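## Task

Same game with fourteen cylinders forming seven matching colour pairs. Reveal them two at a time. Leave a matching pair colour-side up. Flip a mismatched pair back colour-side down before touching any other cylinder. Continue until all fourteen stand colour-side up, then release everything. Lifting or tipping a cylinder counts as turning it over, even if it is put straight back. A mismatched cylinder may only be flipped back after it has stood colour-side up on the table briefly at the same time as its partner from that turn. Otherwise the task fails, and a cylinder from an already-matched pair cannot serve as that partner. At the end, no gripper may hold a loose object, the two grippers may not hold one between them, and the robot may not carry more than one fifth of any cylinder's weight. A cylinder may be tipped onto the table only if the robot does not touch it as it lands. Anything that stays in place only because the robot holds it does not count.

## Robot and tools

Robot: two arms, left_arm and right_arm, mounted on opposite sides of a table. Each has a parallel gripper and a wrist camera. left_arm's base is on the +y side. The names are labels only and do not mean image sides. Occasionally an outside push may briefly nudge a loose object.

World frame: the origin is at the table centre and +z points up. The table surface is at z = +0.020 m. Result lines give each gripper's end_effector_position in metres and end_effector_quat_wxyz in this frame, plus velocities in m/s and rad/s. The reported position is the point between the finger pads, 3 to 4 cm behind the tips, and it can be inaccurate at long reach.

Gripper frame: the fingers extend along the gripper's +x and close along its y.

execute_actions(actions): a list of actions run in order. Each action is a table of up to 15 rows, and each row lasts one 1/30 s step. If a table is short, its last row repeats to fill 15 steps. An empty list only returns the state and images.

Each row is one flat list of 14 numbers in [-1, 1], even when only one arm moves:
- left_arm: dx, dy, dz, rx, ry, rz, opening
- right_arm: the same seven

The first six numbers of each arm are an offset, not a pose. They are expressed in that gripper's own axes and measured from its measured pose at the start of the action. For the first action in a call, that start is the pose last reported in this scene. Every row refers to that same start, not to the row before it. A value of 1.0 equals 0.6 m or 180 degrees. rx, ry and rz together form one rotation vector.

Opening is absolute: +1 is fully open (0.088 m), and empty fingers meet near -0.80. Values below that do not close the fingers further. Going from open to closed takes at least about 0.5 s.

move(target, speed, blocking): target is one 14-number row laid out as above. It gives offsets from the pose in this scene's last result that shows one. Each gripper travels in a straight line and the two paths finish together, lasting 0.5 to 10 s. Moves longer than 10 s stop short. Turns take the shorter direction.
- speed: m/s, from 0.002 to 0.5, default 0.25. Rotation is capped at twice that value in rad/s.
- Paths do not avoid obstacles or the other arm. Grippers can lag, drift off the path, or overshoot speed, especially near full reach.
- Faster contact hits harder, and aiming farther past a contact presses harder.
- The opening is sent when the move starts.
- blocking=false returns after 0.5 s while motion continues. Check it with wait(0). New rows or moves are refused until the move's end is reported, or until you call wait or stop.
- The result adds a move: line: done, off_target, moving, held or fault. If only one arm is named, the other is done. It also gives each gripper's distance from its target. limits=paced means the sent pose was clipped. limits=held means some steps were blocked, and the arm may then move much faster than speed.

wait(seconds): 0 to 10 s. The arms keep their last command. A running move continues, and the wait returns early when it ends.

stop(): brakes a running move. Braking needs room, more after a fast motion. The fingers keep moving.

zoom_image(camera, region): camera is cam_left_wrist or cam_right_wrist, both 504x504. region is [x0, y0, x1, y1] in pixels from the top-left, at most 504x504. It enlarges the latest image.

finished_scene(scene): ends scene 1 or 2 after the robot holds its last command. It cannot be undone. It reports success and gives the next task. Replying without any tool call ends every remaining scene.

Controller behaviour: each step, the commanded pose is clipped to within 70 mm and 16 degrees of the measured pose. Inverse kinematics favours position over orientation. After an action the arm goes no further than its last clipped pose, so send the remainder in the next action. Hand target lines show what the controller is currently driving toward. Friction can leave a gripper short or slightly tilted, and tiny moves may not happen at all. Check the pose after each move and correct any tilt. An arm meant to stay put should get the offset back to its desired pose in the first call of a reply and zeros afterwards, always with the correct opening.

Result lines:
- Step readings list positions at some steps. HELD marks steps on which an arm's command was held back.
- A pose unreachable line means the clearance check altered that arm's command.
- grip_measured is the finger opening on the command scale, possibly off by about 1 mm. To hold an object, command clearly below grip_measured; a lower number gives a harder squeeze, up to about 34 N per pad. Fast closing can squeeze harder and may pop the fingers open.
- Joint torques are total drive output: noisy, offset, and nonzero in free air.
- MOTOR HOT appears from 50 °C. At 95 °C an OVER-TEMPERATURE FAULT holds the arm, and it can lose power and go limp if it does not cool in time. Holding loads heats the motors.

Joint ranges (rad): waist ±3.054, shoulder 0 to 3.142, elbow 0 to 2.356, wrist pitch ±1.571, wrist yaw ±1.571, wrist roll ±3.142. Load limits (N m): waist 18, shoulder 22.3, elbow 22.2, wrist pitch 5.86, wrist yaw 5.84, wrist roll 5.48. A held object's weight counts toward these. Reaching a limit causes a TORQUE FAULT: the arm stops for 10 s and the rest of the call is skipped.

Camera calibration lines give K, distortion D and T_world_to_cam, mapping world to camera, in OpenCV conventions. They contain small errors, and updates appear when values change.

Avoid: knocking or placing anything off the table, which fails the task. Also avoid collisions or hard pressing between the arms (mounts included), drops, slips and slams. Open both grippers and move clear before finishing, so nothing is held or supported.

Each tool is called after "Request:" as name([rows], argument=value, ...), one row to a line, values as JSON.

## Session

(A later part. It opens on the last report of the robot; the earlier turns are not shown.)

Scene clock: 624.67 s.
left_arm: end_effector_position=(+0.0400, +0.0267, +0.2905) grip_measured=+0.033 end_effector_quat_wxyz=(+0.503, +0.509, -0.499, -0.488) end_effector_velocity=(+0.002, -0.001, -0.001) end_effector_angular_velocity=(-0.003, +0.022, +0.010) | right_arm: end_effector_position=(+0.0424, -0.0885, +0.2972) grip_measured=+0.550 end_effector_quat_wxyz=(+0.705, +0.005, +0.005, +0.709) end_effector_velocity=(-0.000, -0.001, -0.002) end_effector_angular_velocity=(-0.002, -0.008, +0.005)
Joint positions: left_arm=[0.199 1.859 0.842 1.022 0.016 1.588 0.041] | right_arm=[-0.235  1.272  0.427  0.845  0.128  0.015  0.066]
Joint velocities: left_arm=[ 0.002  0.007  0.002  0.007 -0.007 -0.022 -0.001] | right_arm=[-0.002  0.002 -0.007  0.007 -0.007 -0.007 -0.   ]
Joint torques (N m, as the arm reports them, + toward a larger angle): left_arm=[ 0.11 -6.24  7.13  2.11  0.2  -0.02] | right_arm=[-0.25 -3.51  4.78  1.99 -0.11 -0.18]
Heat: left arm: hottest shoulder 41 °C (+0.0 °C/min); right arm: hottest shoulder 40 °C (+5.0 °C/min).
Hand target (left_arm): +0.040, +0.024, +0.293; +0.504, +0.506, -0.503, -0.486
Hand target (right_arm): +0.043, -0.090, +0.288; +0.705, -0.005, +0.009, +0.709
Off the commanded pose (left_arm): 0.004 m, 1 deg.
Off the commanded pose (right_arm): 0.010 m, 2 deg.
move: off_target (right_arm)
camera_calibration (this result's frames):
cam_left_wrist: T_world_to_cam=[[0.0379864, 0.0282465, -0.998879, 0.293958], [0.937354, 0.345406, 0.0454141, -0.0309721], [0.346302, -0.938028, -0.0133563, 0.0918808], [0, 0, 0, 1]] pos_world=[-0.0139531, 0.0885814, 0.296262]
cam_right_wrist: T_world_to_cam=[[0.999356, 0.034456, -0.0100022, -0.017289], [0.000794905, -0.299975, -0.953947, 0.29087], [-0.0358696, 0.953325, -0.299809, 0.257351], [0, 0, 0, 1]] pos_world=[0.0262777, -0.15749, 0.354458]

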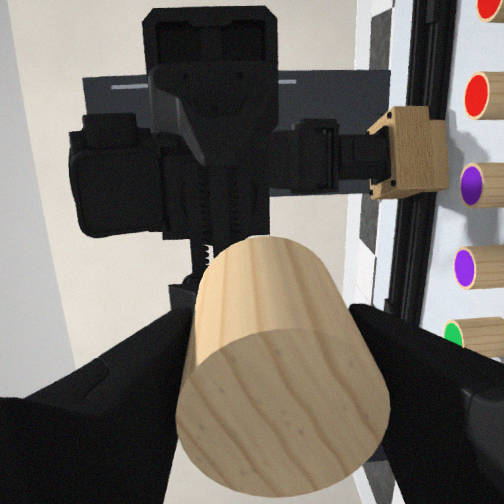

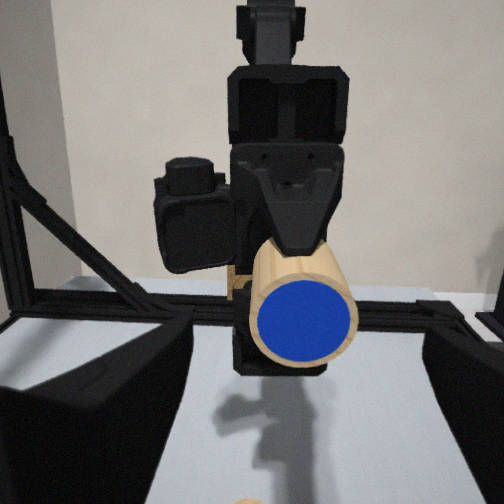

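Request:
move(target=[0,0,0,0,0,0,-0.25, 0.11,-0.003,-0.003,0,0,0,0.55], speed=0.15)

Request:
move(target=[0,0,0,0,0,0,-0.25, 0,0,0,0,0,0,-0.25])

Request:
move(target=[0,0,0,0,0,0,0.6, 0,0,0,0,0,0,-0.25])

Request:
move(target=[-0.1,0,0,-0.004,0,0,0.6, 0,0,0,-0.005,0,0,-0.25])

Request:
move(target=[0,0,0,0,0,0,0.6, -0.24,-0.368,-0.2,0,0.503,0,-0.25], speed=0.4)

Request:
move(target=[0.07,-0.228,0.03,0,0,-0.499,0.6, 0.08,0,0,0,0,0,-0.25], speed=0.4)

Scene clock: 630.17 s.
left_arm: end_effector_position=(+0.0399, +0.0265, +0.2901) grip_measured=+0.033 end_effector_quat_wxyz=(+0.503, +0.509, -0.499, -0.488) end_effector_velocity=(-0.000, +0.001, -0.001) end_effector_angular_velocity=(+0.007, +0.008, +0.005) | right_arm: end_effector_position=(+0.0433, -0.0259, +0.2950) grip_measured=+0.550 end_effector_quat_wxyz=(+0.705, +0.005, +0.006, +0.709) end_effector_velocity=(-0.000, +0.001, -0.004) end_effector_angular_velocity=(-0.012, -0.023, +0.005)
Joint positions: left_arm=[0.199 1.861 0.843 1.023 0.017 1.588 0.041] | right_arm=[-0.268  1.549  0.638  0.91   0.096  0.015  0.066]
Joint velocities: left_arm=[-0.002 -0.002 -0.002 -0.007 -0.007 -0.007  0.   ] | right_arm=[-0.002  0.007  0.002 -0.007 -0.007 -0.022  0.   ]
Joint torques (N m, as the arm reports them, + toward a larger angle): left_arm=[-0.13 -6.97  5.92  1.68 -0.02 -0.04] | right_arm=[-0.1  -5.07  7.45  1.99 -0.12 -0.01]
Heat: left arm: hottest shoulder 41 °C (+0.0 °C/min); right arm: hottest shoulder 39 °C (+4.0 °C/min).
Hand target (left_arm): +0.040, +0.027, +0.290; +0.503, +0.509, -0.499, -0.488
Hand target (right_arm): +0.044, -0.023, +0.295; +0.705, +0.005, +0.005, +0.709
Off the commanded pose (left_arm): 0.000 m, 0 deg.
Off the commanded pose (right_arm): 0.004 m, 0 deg.
move: done
camera_calibration (this result's frames):
cam_left_wrist: T_world_to_cam=[[0.0379831, 0.0286128, -0.998869, 0.293549], [0.937486, 0.345031, 0.0455325, -0.0308729], [0.345944, -0.938155, -0.0137188, 0.0918415], [0, 0, 0, 1]] pos_world=[-0.013979, 0.0884144, 0.295883]
cam_right_wrist: T_world_to_cam=[[0.999371, 0.0340597, -0.0098882, -0.0204315], [0.000838556, -0.301422, -0.953491, 0.307336], [-0.0354561, 0.952882, -0.301261, 0.197495], [0, 0, 0, 1]] pos_world=[0.0271633, -0.0948556, 0.352337]

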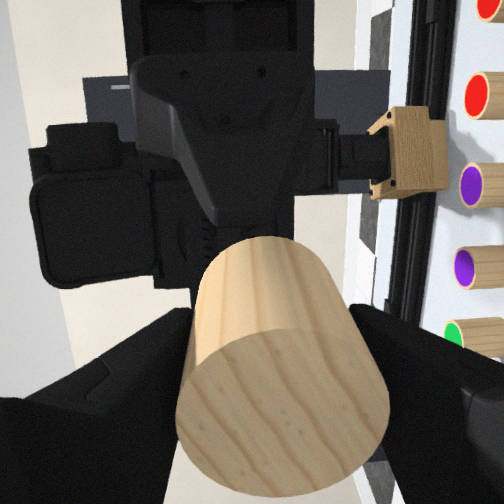

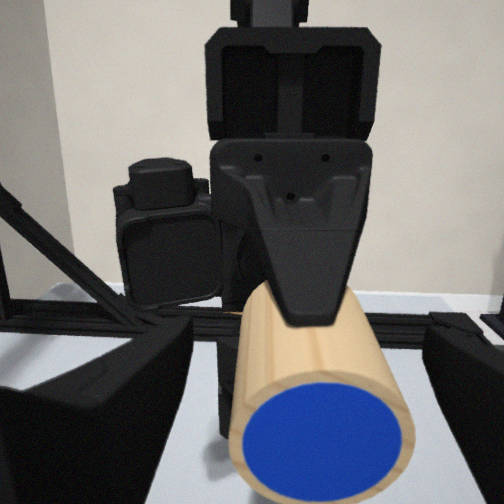

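Scene clock: 630.67 s.
left_arm: end_effector_position=(+0.0399, +0.0265, +0.2900) grip_measured=+0.033 end_effector_quat_wxyz=(+0.503, +0.509, -0.499, -0.488) end_effector_velocity=(-0.003, +0.001, +0.001) end_effector_angular_velocity=(+0.002, +0.022, -0.000) | right_arm: end_effector_position=(+0.0436, -0.0259, +0.2949) grip_measured=+0.022 end_effector_quat_wxyz=(+0.706, +0.005, +0.006, +0.709) end_effector_velocity=(+0.000, -0.001, -0.005) end_effector_angular_velocity=(-0.022, -0.039, +0.005)
Joint positions: left_arm=[0.199 1.861 0.843 1.022 0.017 1.588 0.041] | right_arm=[-0.268  1.55   0.638  0.911  0.096  0.015  0.04 ]
Joint velocities: left_arm=[-0.007 -0.007 -0.002 -0.007 -0.007 -0.022 -0.   ] | right_arm=[-0.002 -0.002 -0.002 -0.022 -0.007 -0.037  0.   ]
Joint torques (N m, as the arm reports them, + toward a larger angle): left_arm=[-0.01 -6.91  6.    1.77  0.   -0.05] | right_arm=[ 0.04 -6.46  6.07  1.82 -0.01  0.  ]
Heat: left arm: hottest shoulder 41 °C (+0.0 °C/min); right arm: hottest shoulder 39 °C (+4.0 °C/min).
Hand target (left_arm): +0.040, +0.026, +0.290; +0.503, +0.509, -0.499, -0.488
Hand target (right_arm): +0.043, -0.026, +0.295; +0.705, +0.005, +0.006, +0.709
Off the commanded pose (left_arm): 0.000 m, 0 deg.
Off the commanded pose (right_arm): 0.000 m, 0 deg.
move: done
camera_calibration (this result's frames):
cam_left_wrist: T_world_to_cam=[[0.0379798, 0.0289791, -0.998858, 0.293456], [0.937618, 0.344656, 0.0456505, -0.0308443], [0.345586, -0.938282, -0.0140814, 0.0919813], [0, 0, 0, 1]] pos_world=[-0.0140127, 0.088431, 0.295824]
cam_right_wrist: T_world_to_cam=[[0.9994, 0.0332977, -0.00950647, -0.0207842], [0.000972856, -0.301421, -0.953491, 0.307276], [-0.0346145, 0.95291, -0.301272, 0.197398], [0, 0, 0, 1]] pos_world=[0.0273056, -0.0947915, 0.352257]

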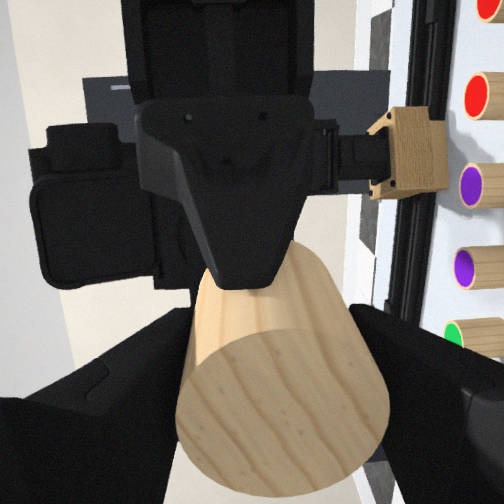

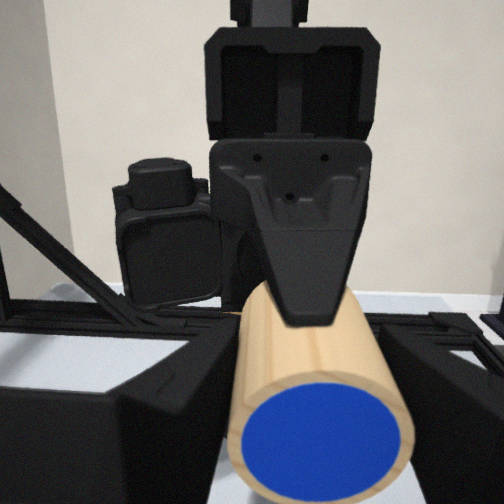

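Scene clock: 631.33 s.
left_arm: end_effector_position=(+0.0399, +0.0265, +0.2900) grip_measured=+0.598 end_effector_quat_wxyz=(+0.503, +0.509, -0.499, -0.488) end_effector_velocity=(-0.002, -0.001, +0.001) end_effector_angular_velocity=(-0.008, +0.022, -0.000) | right_arm: end_effector_position=(+0.0436, -0.0259, +0.2949) grip_measured=+0.021 end_effector_quat_wxyz=(+0.706, +0.005, +0.006, +0.709) end_effector_velocity=(+0.000, -0.001, -0.002) end_effector_angular_velocity=(-0.007, -0.008, +0.005)
Joint positions: left_arm=[0.199 1.861 0.843 1.022 0.017 1.588 0.068] | right_arm=[-0.268  1.55   0.638  0.911  0.096  0.015  0.04 ]
Joint velocities: left_arm=[-0.007  0.002  0.002  0.007 -0.007 -0.022  0.001] | right_arm=[-0.002 -0.002 -0.002 -0.007 -0.007 -0.007 -0.   ]
Joint torques (N m, as the arm reports them, + toward a larger angle): left_arm=[ 0.   -6.82  5.92  1.75 -0.02 -0.06] | right_arm=[ 0.03 -6.47  6.08  1.84  0.   -0.01]
Heat: left arm: hottest shoulder 41 °C (+0.0 °C/min); right arm: hottest shoulder 39 °C (+4.1 °C/min).
Hand target (left_arm): +0.040, +0.026, +0.290; +0.503, +0.509, -0.499, -0.488
Hand target (right_arm): +0.044, -0.026, +0.295; +0.706, +0.005, +0.006, +0.709
Off the commanded pose (left_arm): 0.000 m, 0 deg.
Off the commanded pose (right_arm): 0.000 m, 0 deg.
move: done
camera_calibration (this result's frames):
cam_left_wrist: T_world_to_cam=[[0.0379798, 0.0289791, -0.998858, 0.293456], [0.937618, 0.344656, 0.0456505, -0.0308443], [0.345586, -0.938282, -0.0140814, 0.0919813], [0, 0, 0, 1]] pos_world=[-0.0140127, 0.088431, 0.295824]
cam_right_wrist: T_world_to_cam=[[0.9994, 0.0332977, -0.00950647, -0.0207842], [0.000972856, -0.301421, -0.953491, 0.307276], [-0.0346145, 0.95291, -0.301272, 0.197398], [0, 0, 0, 1]] pos_world=[0.0273056, -0.0947915, 0.352257]

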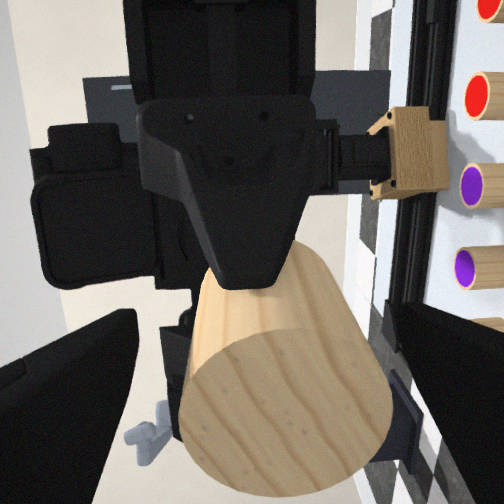

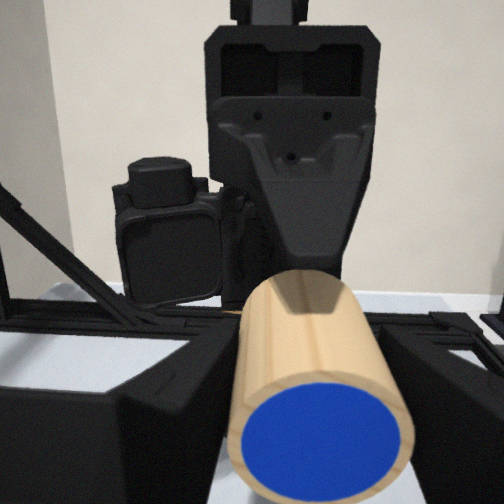

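Scene clock: 632.23 s.
left_arm: end_effector_position=(+0.0375, +0.0841, +0.2871) grip_measured=+0.600 end_effector_quat_wxyz=(+0.503, +0.509, -0.495, -0.493) end_effector_velocity=(+0.002, +0.003, -0.000) end_effector_angular_velocity=(-0.002, -0.007, +0.010) | right_arm: end_effector_position=(+0.0436, -0.0259, +0.2949) grip_measured=+0.021 end_effector_quat_wxyz=(+0.706, +0.001, +0.002, +0.709) end_effector_velocity=(+0.000, -0.001, +0.002) end_effector_angular_velocity=(+0.007, +0.008, +0.005)
Joint positions: left_arm=[0.199 1.68  0.601 1.075 0.017 1.579 0.068] | right_arm=[-0.268  1.55   0.638  0.911  0.096  0.005  0.04 ]
Joint velocities: left_arm=[ 0.002 -0.007 -0.012  0.007 -0.007  0.007  0.   ] | right_arm=[-0.002 -0.002 -0.002  0.007 -0.007  0.007 -0.   ]
Joint torques (N m, as the arm reports them, + toward a larger angle): left_arm=[ 0.16 -6.69  5.17  2.    0.07 -0.11] | right_arm=[ 0.08 -6.46  6.07  1.85  0.01 -0.19]
Heat: left arm: hottest shoulder 41 °C (+0.0 °C/min); right arm: hottest shoulder 39 °C (+4.0 °C/min).
Hand target (left_arm): +0.038, +0.086, +0.290; +0.506, +0.506, -0.496, -0.491
Hand target (right_arm): +0.044, -0.026, +0.295; +0.706, -0.001, +0.000, +0.709
Off the commanded pose (left_arm): 0.004 m, 1 deg.
Off the commanded pose (right_arm): 0.000 m, 0 deg.
move: done
camera_calibration (this result's frames):
cam_left_wrist: T_world_to_cam=[[0.028883, 0.0367569, -0.998907, 0.288699], [0.938008, 0.344321, 0.0397922, -0.0466152], [0.345407, -0.938132, -0.0245332, 0.14985], [0, 0, 0, 1]] pos_world=[-0.0163724, 0.146018, 0.293914]
cam_right_wrist: T_world_to_cam=[[0.999445, 0.0333082, -0.000355073, -0.0234849], [0.00970538, -0.301384, -0.953454, 0.306885], [-0.0318648, 0.952921, -0.30154, 0.197358], [0, 0, 0, 1]] pos_world=[0.0267821, -0.0947939, 0.352104]

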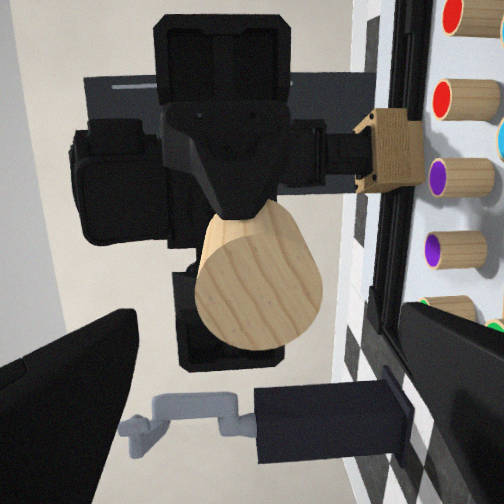

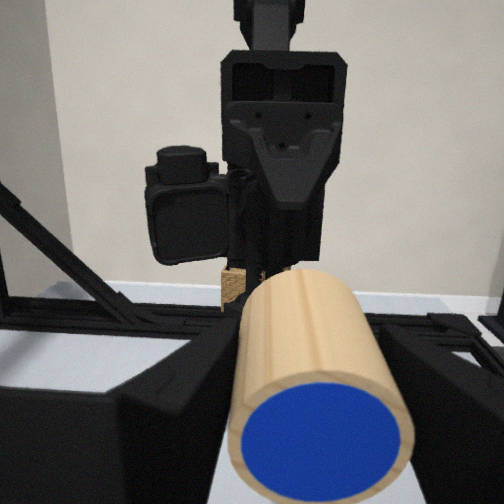

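Scene clock: 634.77 s.
left_arm: end_effector_position=(+0.0375, +0.0842, +0.2870) grip_measured=+0.600 end_effector_quat_wxyz=(+0.503, +0.509, -0.495, -0.493) end_effector_velocity=(-0.000, +0.002, -0.001) end_effector_angular_velocity=(+0.008, -0.007, +0.005) | right_arm: end_effector_position=(+0.2629, -0.1698, +0.1775) grip_measured=+0.021 end_effector_quat_wxyz=(+0.502, -0.501, +0.501, +0.495) end_effector_velocity=(+0.001, -0.002, +0.001) end_effector_angular_velocity=(-0.018, +0.003, +0.005)
Joint positions: left_arm=[0.199 1.68  0.601 1.075 0.017 1.579 0.068] | right_arm=[-0.954  1.858  1.435 -1.148  0.009 -0.579  0.04 ]
Joint velocities: left_arm=[-0.002 -0.007 -0.007 -0.007 -0.007  0.007 -0.   ] | right_arm=[-0.002  0.007  0.012 -0.022  0.007 -0.007 -0.   ]
Joint torques (N m, as the arm reports them, + toward a larger angle): left_arm=[-0.08 -5.44  5.77  1.74  0.01 -0.03] | right_arm=[-0.14 -7.02  6.98 -0.15  0.11 -0.15]
Heat: left arm: hottest shoulder 41 °C (+0.0 °C/min); right arm: hottest shoulder 39 °C (+4.0 °C/min).
Hand target (left_arm): +0.037, +0.084, +0.287; +0.503, +0.509, -0.495, -0.493
Hand target (right_arm): +0.265, -0.169, +0.176; +0.500, -0.504, +0.502, +0.494
Off the commanded pose (left_arm): 0.000 m, 0 deg.
Off the commanded pose (right_arm): 0.004 m, 1 deg.
move: done
camera_calibration (this result's frames):
cam_left_wrist: T_world_to_cam=[[0.028867, 0.0371376, -0.998893, 0.288513], [0.938009, 0.344306, 0.0399084, -0.0466634], [0.345407, -0.938123, -0.0248963, 0.150019], [0, 0, 0, 1]] pos_world=[-0.0163753, 0.146088, 0.293791]
cam_right_wrist: T_world_to_cam=[[0.999769, -0.00226095, -0.0213559, -0.240346], [0.00436975, -0.95222, 0.30538, -0.183143], [-0.0210259, -0.305403, -0.951991, 0.205026], [0, 0, 0, 1]] pos_world=[0.245401, -0.112321, 0.245978]

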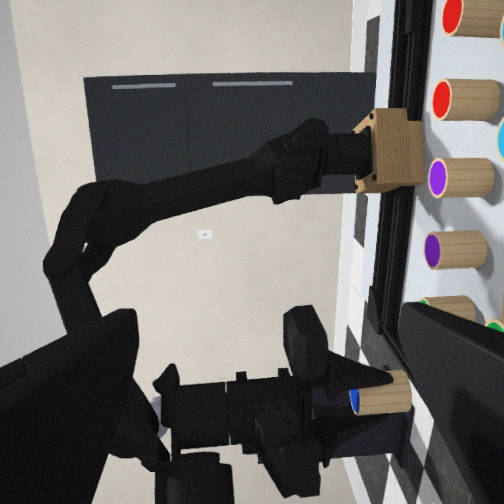

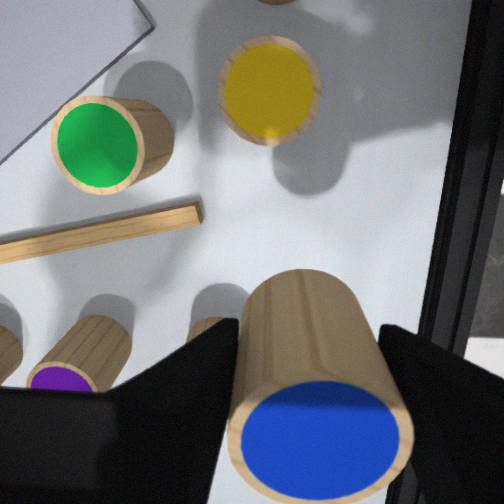

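Scene clock: 637.40 s.
left_arm: end_effector_position=(+0.0238, +0.0424, +0.1516) grip_measured=+0.600 end_effector_quat_wxyz=(+0.013, +0.710, +0.009, -0.704) end_effector_velocity=(-0.002, +0.002, -0.001) end_effector_angular_velocity=(+0.017, -0.007, +0.015) | right_arm: end_effector_position=(+0.2651, -0.1667, +0.1368) grip_measured=+0.022 end_effector_quat_wxyz=(+0.510, -0.500, +0.493, +0.496) end_effector_velocity=(-0.001, -0.002, +0.000) end_effector_angular_velocity=(-0.002, +0.010, -0.010)
Joint positions: left_arm=[ 0.159  2.454  2.171 -1.283 -0.008  1.542  0.068] | right_arm=[-0.954  1.893  1.314 -0.969  0.01  -0.579  0.04 ]
Joint velocities: left_arm=[-0.007  0.012  0.017 -0.022 -0.007 -0.022 -0.   ] | right_arm=[-0.002 -0.002 -0.002 -0.007 -0.007  0.007  0.   ]
Joint torques (N m, as the arm reports them, + toward a larger angle): left_arm=[-0.32 -9.09  6.93 -0.02  0.19 -0.07] | right_arm=[-0.09 -7.16  3.93  0.29 -0.04 -0.04]
Heat: left arm: hottest shoulder 41 °C (+0.0 °C/min); right arm: hottest shoulder 39 °C (+3.0 °C/min).
Hand target (left_arm): +0.022, +0.041, +0.149; +0.011, +0.708, +0.012, -0.706
Hand target (right_arm): +0.263, -0.170, +0.130; +0.503, -0.502, +0.501, +0.495
Off the commanded pose (left_arm): 0.003 m, 0 deg.
Off the commanded pose (right_arm): 0.008 m, 1 deg.
move: done
camera_calibration (this result's frames):
cam_left_wrist: T_world_to_cam=[[-0.00962117, 0.99957, 0.0277053, -0.040316], [0.944548, -0.0000100623, 0.328375, -0.0433741], [0.328234, 0.0293283, -0.944141, 0.210909], [0, 0, 0, 1]] pos_world=[-0.0286466, 0.0341126, 0.214488]
cam_right_wrist: T_world_to_cam=[[0.999964, -0.00198188, -0.00820852, -0.245159], [0.000458222, -0.957901, 0.287098, -0.165149], [-0.00843195, -0.287092, -0.957866, 0.167791], [0, 0, 0, 1]] pos_world=[0.246641, -0.110511, 0.206123]

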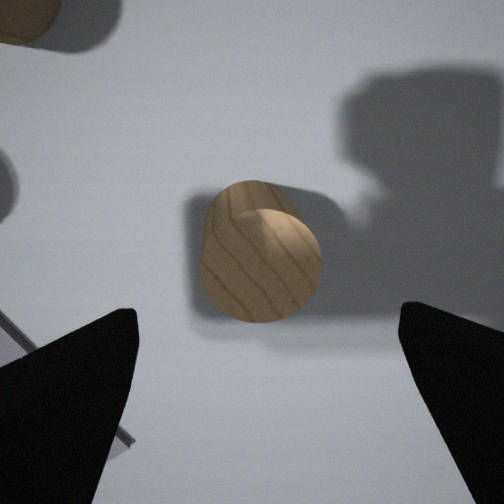

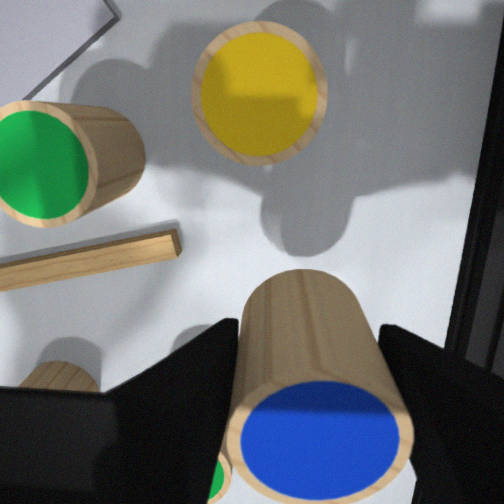

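Request:
move(target=[0.126,-0.002,0.002,0,0,0,0.5, 0.1,0.002,-0.004,0,0.006,0.004,-0.25], speed=0.1)

Request:
move(target=[0,0,0,0,0,0,-0.25, 0,0,0,0,0,0,0.45])

Request:
move(target=[-0.15,0,0,0,0,0,-0.25, -0.1,0,0,0,0,0,0.45])

Request:
move(target=[-0.2,0.033,-0.027,0,0,0.503,-0.25, -0.25,0.3,0.03,0,-0.492,0,0.55], speed=0.4)

Scene clock: 641.80 s.
left_arm: end_effector_position=(+0.0238, +0.0422, +0.0806) grip_measured=+0.500 end_effector_quat_wxyz=(+0.016, +0.710, +0.006, -0.704) end_effector_velocity=(-0.000, -0.001, -0.002) end_effector_angular_velocity=(-0.002, -0.007, +0.005) | right_arm: end_effector_position=(+0.2667, -0.1645, +0.0835) grip_measured=+0.022 end_effector_quat_wxyz=(+0.510, -0.500, +0.494, +0.496) end_effector_velocity=(-0.003, -0.004, +0.000) end_effector_angular_velocity=(-0.014, +0.018, +0.005)
Joint positions: left_arm=[ 0.159  2.506  1.98  -1.032 -0.008  1.542  0.064] | right_arm=[-0.955  1.989  1.218 -0.778  0.01  -0.579  0.04 ]
Joint velocities: left_arm=[-0.002  0.002 -0.002  0.007 -0.007 -0.007 -0.   ] | right_arm=[-0.002 -0.002 -0.002 -0.022 -0.007 -0.007  0.   ]
Joint torques (N m, as the arm reports them, + toward a larger angle): left_arm=[-0.05 -9.48  5.22  0.39  0.04 -0.01] | right_arm=[-0.15 -7.42  3.63  0.27 -0.03 -0.07]
Heat: left arm: hottest shoulder 42 °C (+0.0 °C/min); right arm: hottest shoulder 39 °C (+3.0 °C/min).
Hand target (left_arm): +0.024, +0.044, +0.076; +0.012, +0.710, +0.009, -0.704
Hand target (right_arm): +0.265, -0.169, +0.077; +0.503, -0.501, +0.501, +0.495
Off the commanded pose (left_arm): 0.005 m, 0 deg.
Off the commanded pose (right_arm): 0.008 m, 1 deg.
move: done
camera_calibration (this result's frames):
cam_left_wrist: T_world_to_cam=[[-0.00962154, 0.999767, 0.0193154, -0.0374114], [0.944542, 0.00274583, 0.328378, -0.0201703], [0.328248, 0.0214037, -0.944349, 0.144216], [0, 0, 0, 1]] pos_world=[-0.0286471, 0.0343713, 0.143537]
cam_right_wrist: T_world_to_cam=[[0.999952, -0.00238019, -0.00947071, -0.24719], [0.000457649, -0.957352, 0.288923, -0.147769], [-0.0097545, -0.288914, -0.957305, 0.117383], [0, 0, 0, 1]] pos_world=[0.24839, -0.108142, 0.152724]

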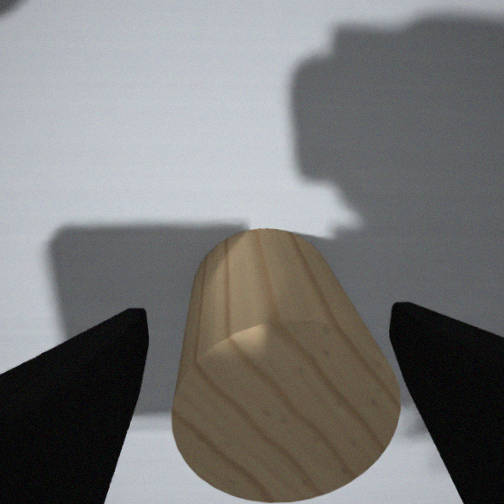

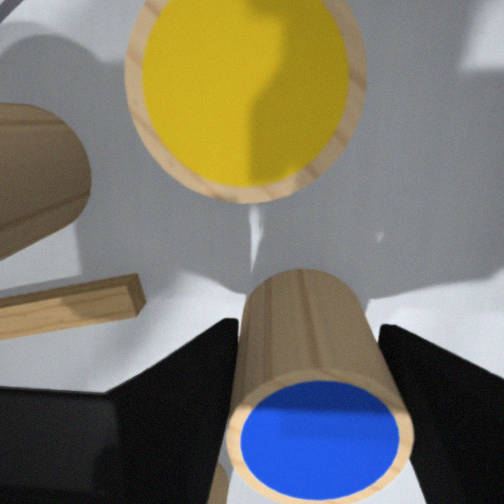

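Scene clock: 642.43 s.
left_arm: end_effector_position=(+0.0238, +0.0424, +0.0806) grip_measured=+0.037 end_effector_quat_wxyz=(+0.015, +0.710, +0.007, -0.704) end_effector_velocity=(-0.002, +0.002, +0.001) end_effector_angular_velocity=(+0.007, -0.007, +0.000) | right_arm: end_effector_position=(+0.2666, -0.1644, +0.0835) grip_measured=+0.448 end_effector_quat_wxyz=(+0.510, -0.500, +0.494, +0.496) end_effector_velocity=(-0.004, -0.003, +0.002) end_effector_angular_velocity=(-0.010, +0.016, -0.005)
Joint positions: left_arm=[ 0.159  2.506  1.98  -1.033 -0.008  1.542  0.041] | right_arm=[-0.955  1.989  1.218 -0.778  0.009 -0.579  0.061]
Joint velocities: left_arm=[-0.007 -0.002 -0.002 -0.007 -0.007 -0.007 -0.   ] | right_arm=[ 0.002 -0.007 -0.002 -0.022 -0.007  0.007  0.001]
Joint torques (N m, as the arm reports them, + toward a larger angle): left_arm=[  0.06 -10.21   5.73   0.3    0.04   0.01] | right_arm=[ 0.07 -8.77  4.92  0.14 -0.02 -0.02]
Heat: left arm: hottest shoulder 43 °C (+1.0 °C/min); right arm: hottest shoulder 39 °C (+3.0 °C/min).
Hand target (left_arm): +0.024, +0.042, +0.081; +0.016, +0.710, +0.006, -0.704
Hand target (right_arm): +0.267, -0.164, +0.083; +0.510, -0.500, +0.494, +0.496
Off the commanded pose (left_arm): 0.000 m, 0 deg.
Off the commanded pose (right_arm): 0.000 m, 0 deg.
move: done
camera_calibration (this result's frames):
cam_left_wrist: T_world_to_cam=[[-0.0096215, 0.999744, 0.0204596, -0.0377522], [0.944543, 0.00237003, 0.328379, -0.0201537], [0.328246, 0.0224844, -0.944324, 0.14416], [0, 0, 0, 1]] pos_world=[-0.0286474, 0.034549, 0.143525]
cam_right_wrist: T_world_to_cam=[[0.999949, -0.0023702, -0.00978885, -0.247113], [0.000557016, -0.957413, 0.288721, -0.147758], [-0.0100563, -0.288712, -0.957363, 0.11751], [0, 0, 0, 1]] pos_world=[0.248364, -0.108125, 0.152742]

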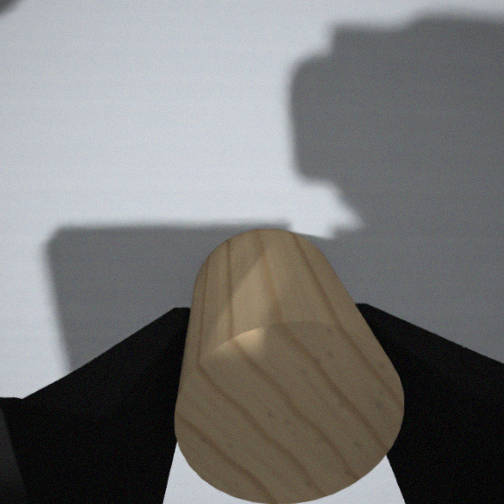

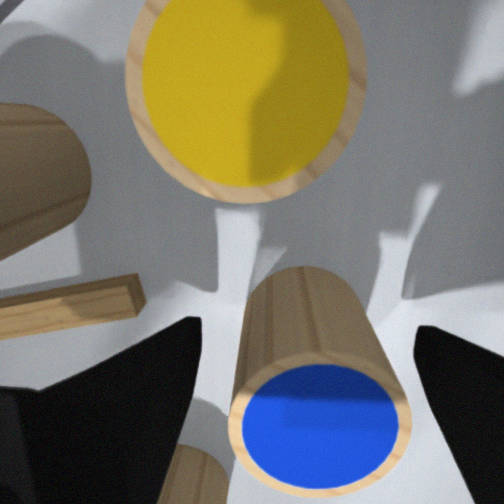

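Scene clock: 643.43 s.
left_arm: end_effector_position=(+0.0238, +0.0448, +0.1677) grip_measured=+0.037 end_effector_quat_wxyz=(+0.012, +0.710, +0.010, -0.704) end_effector_velocity=(-0.002, +0.004, -0.001) end_effector_angular_velocity=(+0.022, +0.007, -0.010) | right_arm: end_effector_position=(+0.2643, -0.1680, +0.1382) grip_measured=+0.450 end_effector_quat_wxyz=(+0.504, -0.501, +0.500, +0.495) end_effector_velocity=(-0.001, -0.002, +0.000) end_effector_angular_velocity=(-0.002, +0.010, +0.020)
Joint positions: left_arm=[ 0.159  2.44   2.209 -1.336 -0.008  1.542  0.041] | right_arm=[-0.955  1.9    1.33  -0.997  0.009 -0.579  0.061]
Joint velocities: left_arm=[-0.002  0.002  0.002 -0.022  0.007  0.007 -0.   ] | right_arm=[-0.002 -0.002 -0.002 -0.007 -0.007 -0.022 -0.   ]
Joint torques (N m, as the arm reports them, + toward a larger angle): left_arm=[ -0.26 -10.11   7.29  -0.03   0.05  -0.09] | right_arm=[ 0.19 -9.35  6.63 -0.09 -0.03  0.01]
Heat: left arm: hottest shoulder 43 °C (+1.0 °C/min); right arm: hottest shoulder 39 °C (+3.0 °C/min).
Hand target (left_arm): +0.023, +0.043, +0.171; +0.015, +0.710, +0.007, -0.704
Hand target (right_arm): +0.266, -0.165, +0.143; +0.510, -0.500, +0.494, +0.496
Off the commanded pose (left_arm): 0.003 m, 0 deg.
Off the commanded pose (right_arm): 0.006 m, 1 deg.
move: done
camera_calibration (this result's frames):
cam_left_wrist: T_world_to_cam=[[-0.00962113, 0.999548, 0.0284679, -0.0432177], [0.944548, -0.000260595, 0.328373, -0.0486262], [0.328232, 0.0300486, -0.944119, 0.225952], [0, 0, 0, 1]] pos_world=[-0.0286508, 0.0363959, 0.230524]
cam_right_wrist: T_world_to_cam=[[0.999819, -0.00256572, -0.0188328, -0.242951], [0.0032374, -0.953379, 0.301757, -0.168826], [-0.018729, -0.301763, -0.953199, 0.168378], [0, 0, 0, 1]] pos_world=[0.246607, -0.110769, 0.206866]

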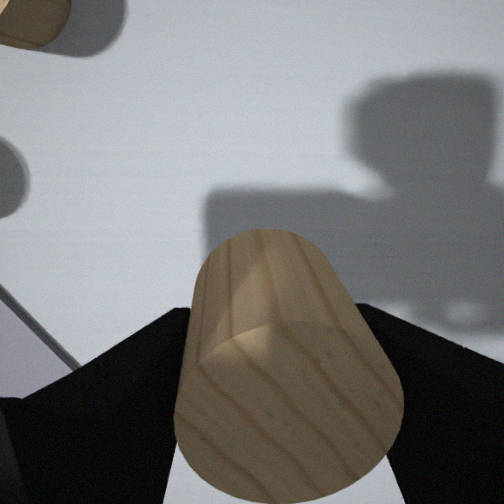

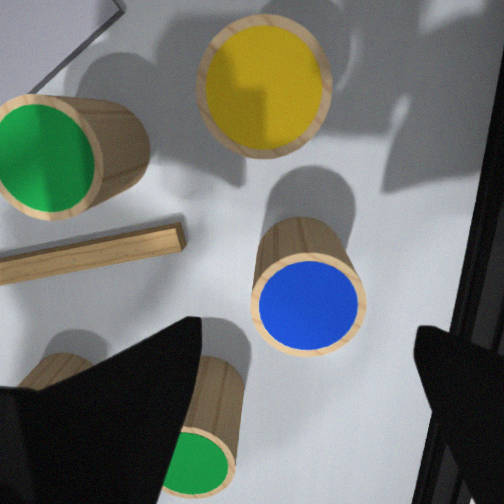

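Scene clock: 646.03 s.
left_arm: end_effector_position=(+0.0387, +0.0264, +0.2927) grip_measured=+0.035 end_effector_quat_wxyz=(+0.509, +0.505, -0.500, -0.486) end_effector_velocity=(-0.000, -0.000, -0.003) end_effector_angular_velocity=(+0.002, +0.022, +0.004) | right_arm: end_effector_position=(+0.0836, -0.1493, +0.2956) grip_measured=+0.550 end_effector_quat_wxyz=(+0.707, -0.004, -0.000, +0.707) end_effector_velocity=(+0.000, -0.000, -0.002) end_effector_angular_velocity=(-0.002, +0.007, -0.005)
Joint positions: left_arm=[0.194 1.863 0.842 1.04  0.01  1.581 0.041] | right_arm=[-0.442  0.894  0.258  0.63  -0.075 -0.007  0.066]
Joint velocities: left_arm=[-0.002  0.007 -0.002  0.007 -0.007 -0.022 -0.   ] | right_arm=[ 0.002  0.002 -0.007  0.007  0.007  0.007 -0.   ]
Joint torques (N m, as the arm reports them, + toward a larger angle): left_arm=[ 0.13 -6.31  5.51  2.1   0.2  -0.01] | right_arm=[ 0.39 -1.92  5.19  2.    0.11  0.16]
Heat: left arm: hottest shoulder 43 °C (+1.0 °C/min); right arm: hottest shoulder 39 °C (+4.0 °C/min).
Hand target (left_arm): +0.039, +0.027, +0.289; +0.506, +0.506, -0.501, -0.487
Hand target (right_arm): +0.083, -0.150, +0.287; +0.707, -0.008, +0.009, +0.707
Off the commanded pose (left_arm): 0.005 m, 0 deg.
Off the commanded pose (right_arm): 0.009 m, 1 deg.
move: off_target (right_arm)
camera_calibration (this result's frames):
cam_left_wrist: T_world_to_cam=[[0.0315702, 0.0140335, -0.999403, 0.296993], [0.936977, 0.347686, 0.0344804, -0.0266291], [0.347963, -0.937506, -0.00217251, 0.088739], [0, 0, 0, 1]] pos_world=[-0.0153031, 0.0882841, 0.297926]
cam_right_wrist: T_world_to_cam=[[0.9995, 0.0295611, 0.0111796, -0.0633607], [0.0196905, -0.305764, -0.951904, 0.26795], [-0.024721, 0.951648, -0.306193, 0.317052], [0, 0, 0, 1]] pos_world=[0.0658909, -0.21792, 0.35285]

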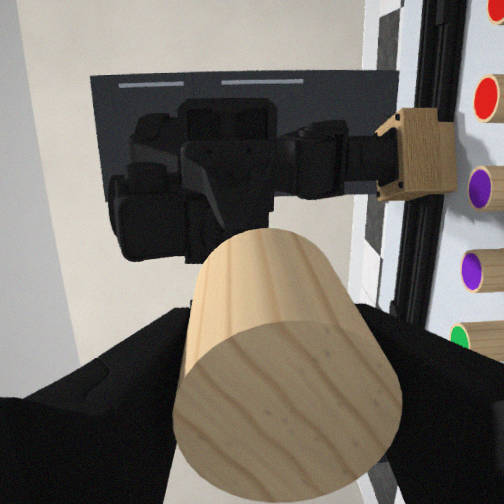

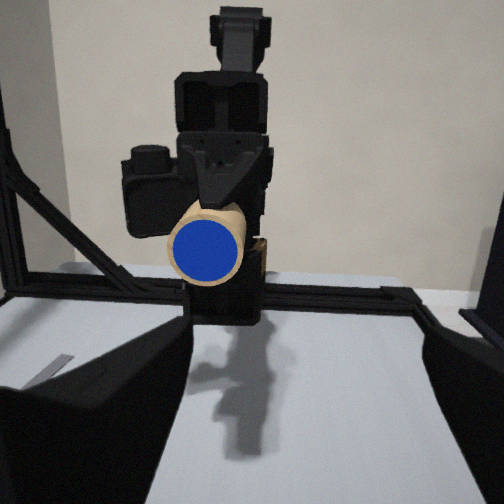

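Request:
move(target=[0,0,0,0,0,0,-0.25, 0.105,0.073,0.004,0,-0.002,0,0.55])

Scene clock: 647.93 s.
left_arm: end_effector_position=(+0.0387, +0.0264, +0.2924) grip_measured=+0.034 end_effector_quat_wxyz=(+0.509, +0.505, -0.500, -0.486) end_effector_velocity=(-0.003, +0.000, -0.004) end_effector_angular_velocity=(+0.012, +0.008, -0.000) | right_arm: end_effector_position=(+0.0409, -0.0894, +0.2946) grip_measured=+0.550 end_effector_quat_wxyz=(+0.707, -0.004, -0.001, +0.708) end_effector_velocity=(-0.002, +0.002, -0.003) end_effector_angular_velocity=(-0.012, -0.009, +0.010)
Joint positions: left_arm=[0.194 1.863 0.842 1.041 0.01  1.581 0.041] | right_arm=[-0.225  1.274  0.421  0.849  0.142 -0.006  0.066]
Joint velocities: left_arm=[-0.007  0.002 -0.002 -0.007 -0.007 -0.007 -0.   ] | right_arm=[ 0.002  0.012  0.007 -0.007 -0.007 -0.007 -0.   ]
Joint torques (N m, as the arm reports them, + toward a larger angle): left_arm=[-0.1  -7.06  5.96  1.67  0.   -0.02] | right_arm=[ 0.11 -3.46  7.67  1.96  0.13  0.04]
Heat: left arm: hottest shoulder 43 °C (+1.0 °C/min); right arm: hottest shoulder 38 °C (+3.0 °C/min).
Hand target (left_arm): +0.039, +0.026, +0.293; +0.509, +0.505, -0.500, -0.486
Hand target (right_arm): +0.040, -0.087, +0.297; +0.707, -0.001, -0.002, +0.707
Off the commanded pose (left_arm): 0.000 m, 0 deg.
Off the commanded pose (right_arm): 0.004 m, 0 deg.
move: done
camera_calibration (this result's frames):
cam_left_wrist: T_world_to_cam=[[0.0315702, 0.0140335, -0.999403, 0.29673], [0.936977, 0.347686, 0.0344804, -0.0266233], [0.347963, -0.937506, -0.00217251, 0.0887482], [0, 0, 0, 1]] pos_world=[-0.0153035, 0.0882944, 0.297663]
cam_right_wrist: T_world_to_cam=[[0.99947, 0.0303109, 0.0119063, -0.0226159], [0.0205823, -0.30463, -0.952249, 0.286352], [-0.0252365, 0.951989, -0.305092, 0.258402], [0, 0, 0, 1]] pos_world=[0.0232313, -0.158079, 0.351783]

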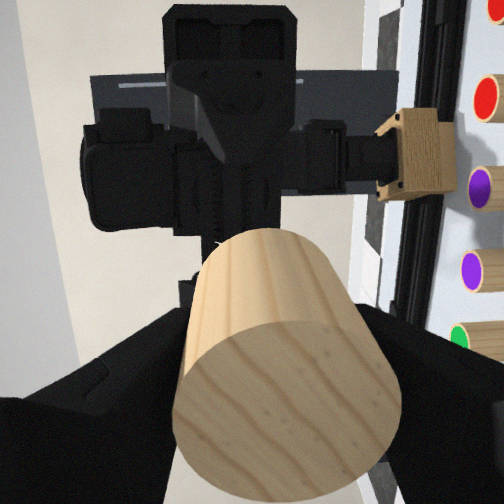

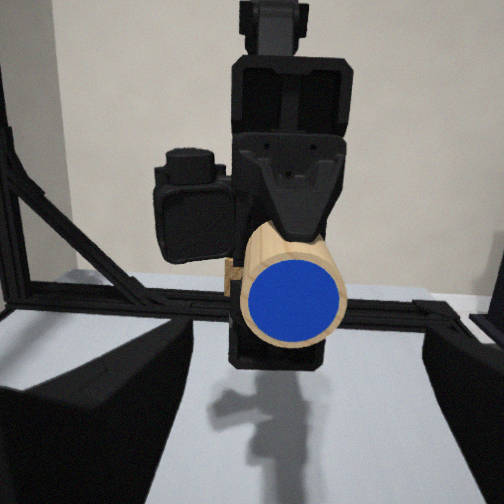

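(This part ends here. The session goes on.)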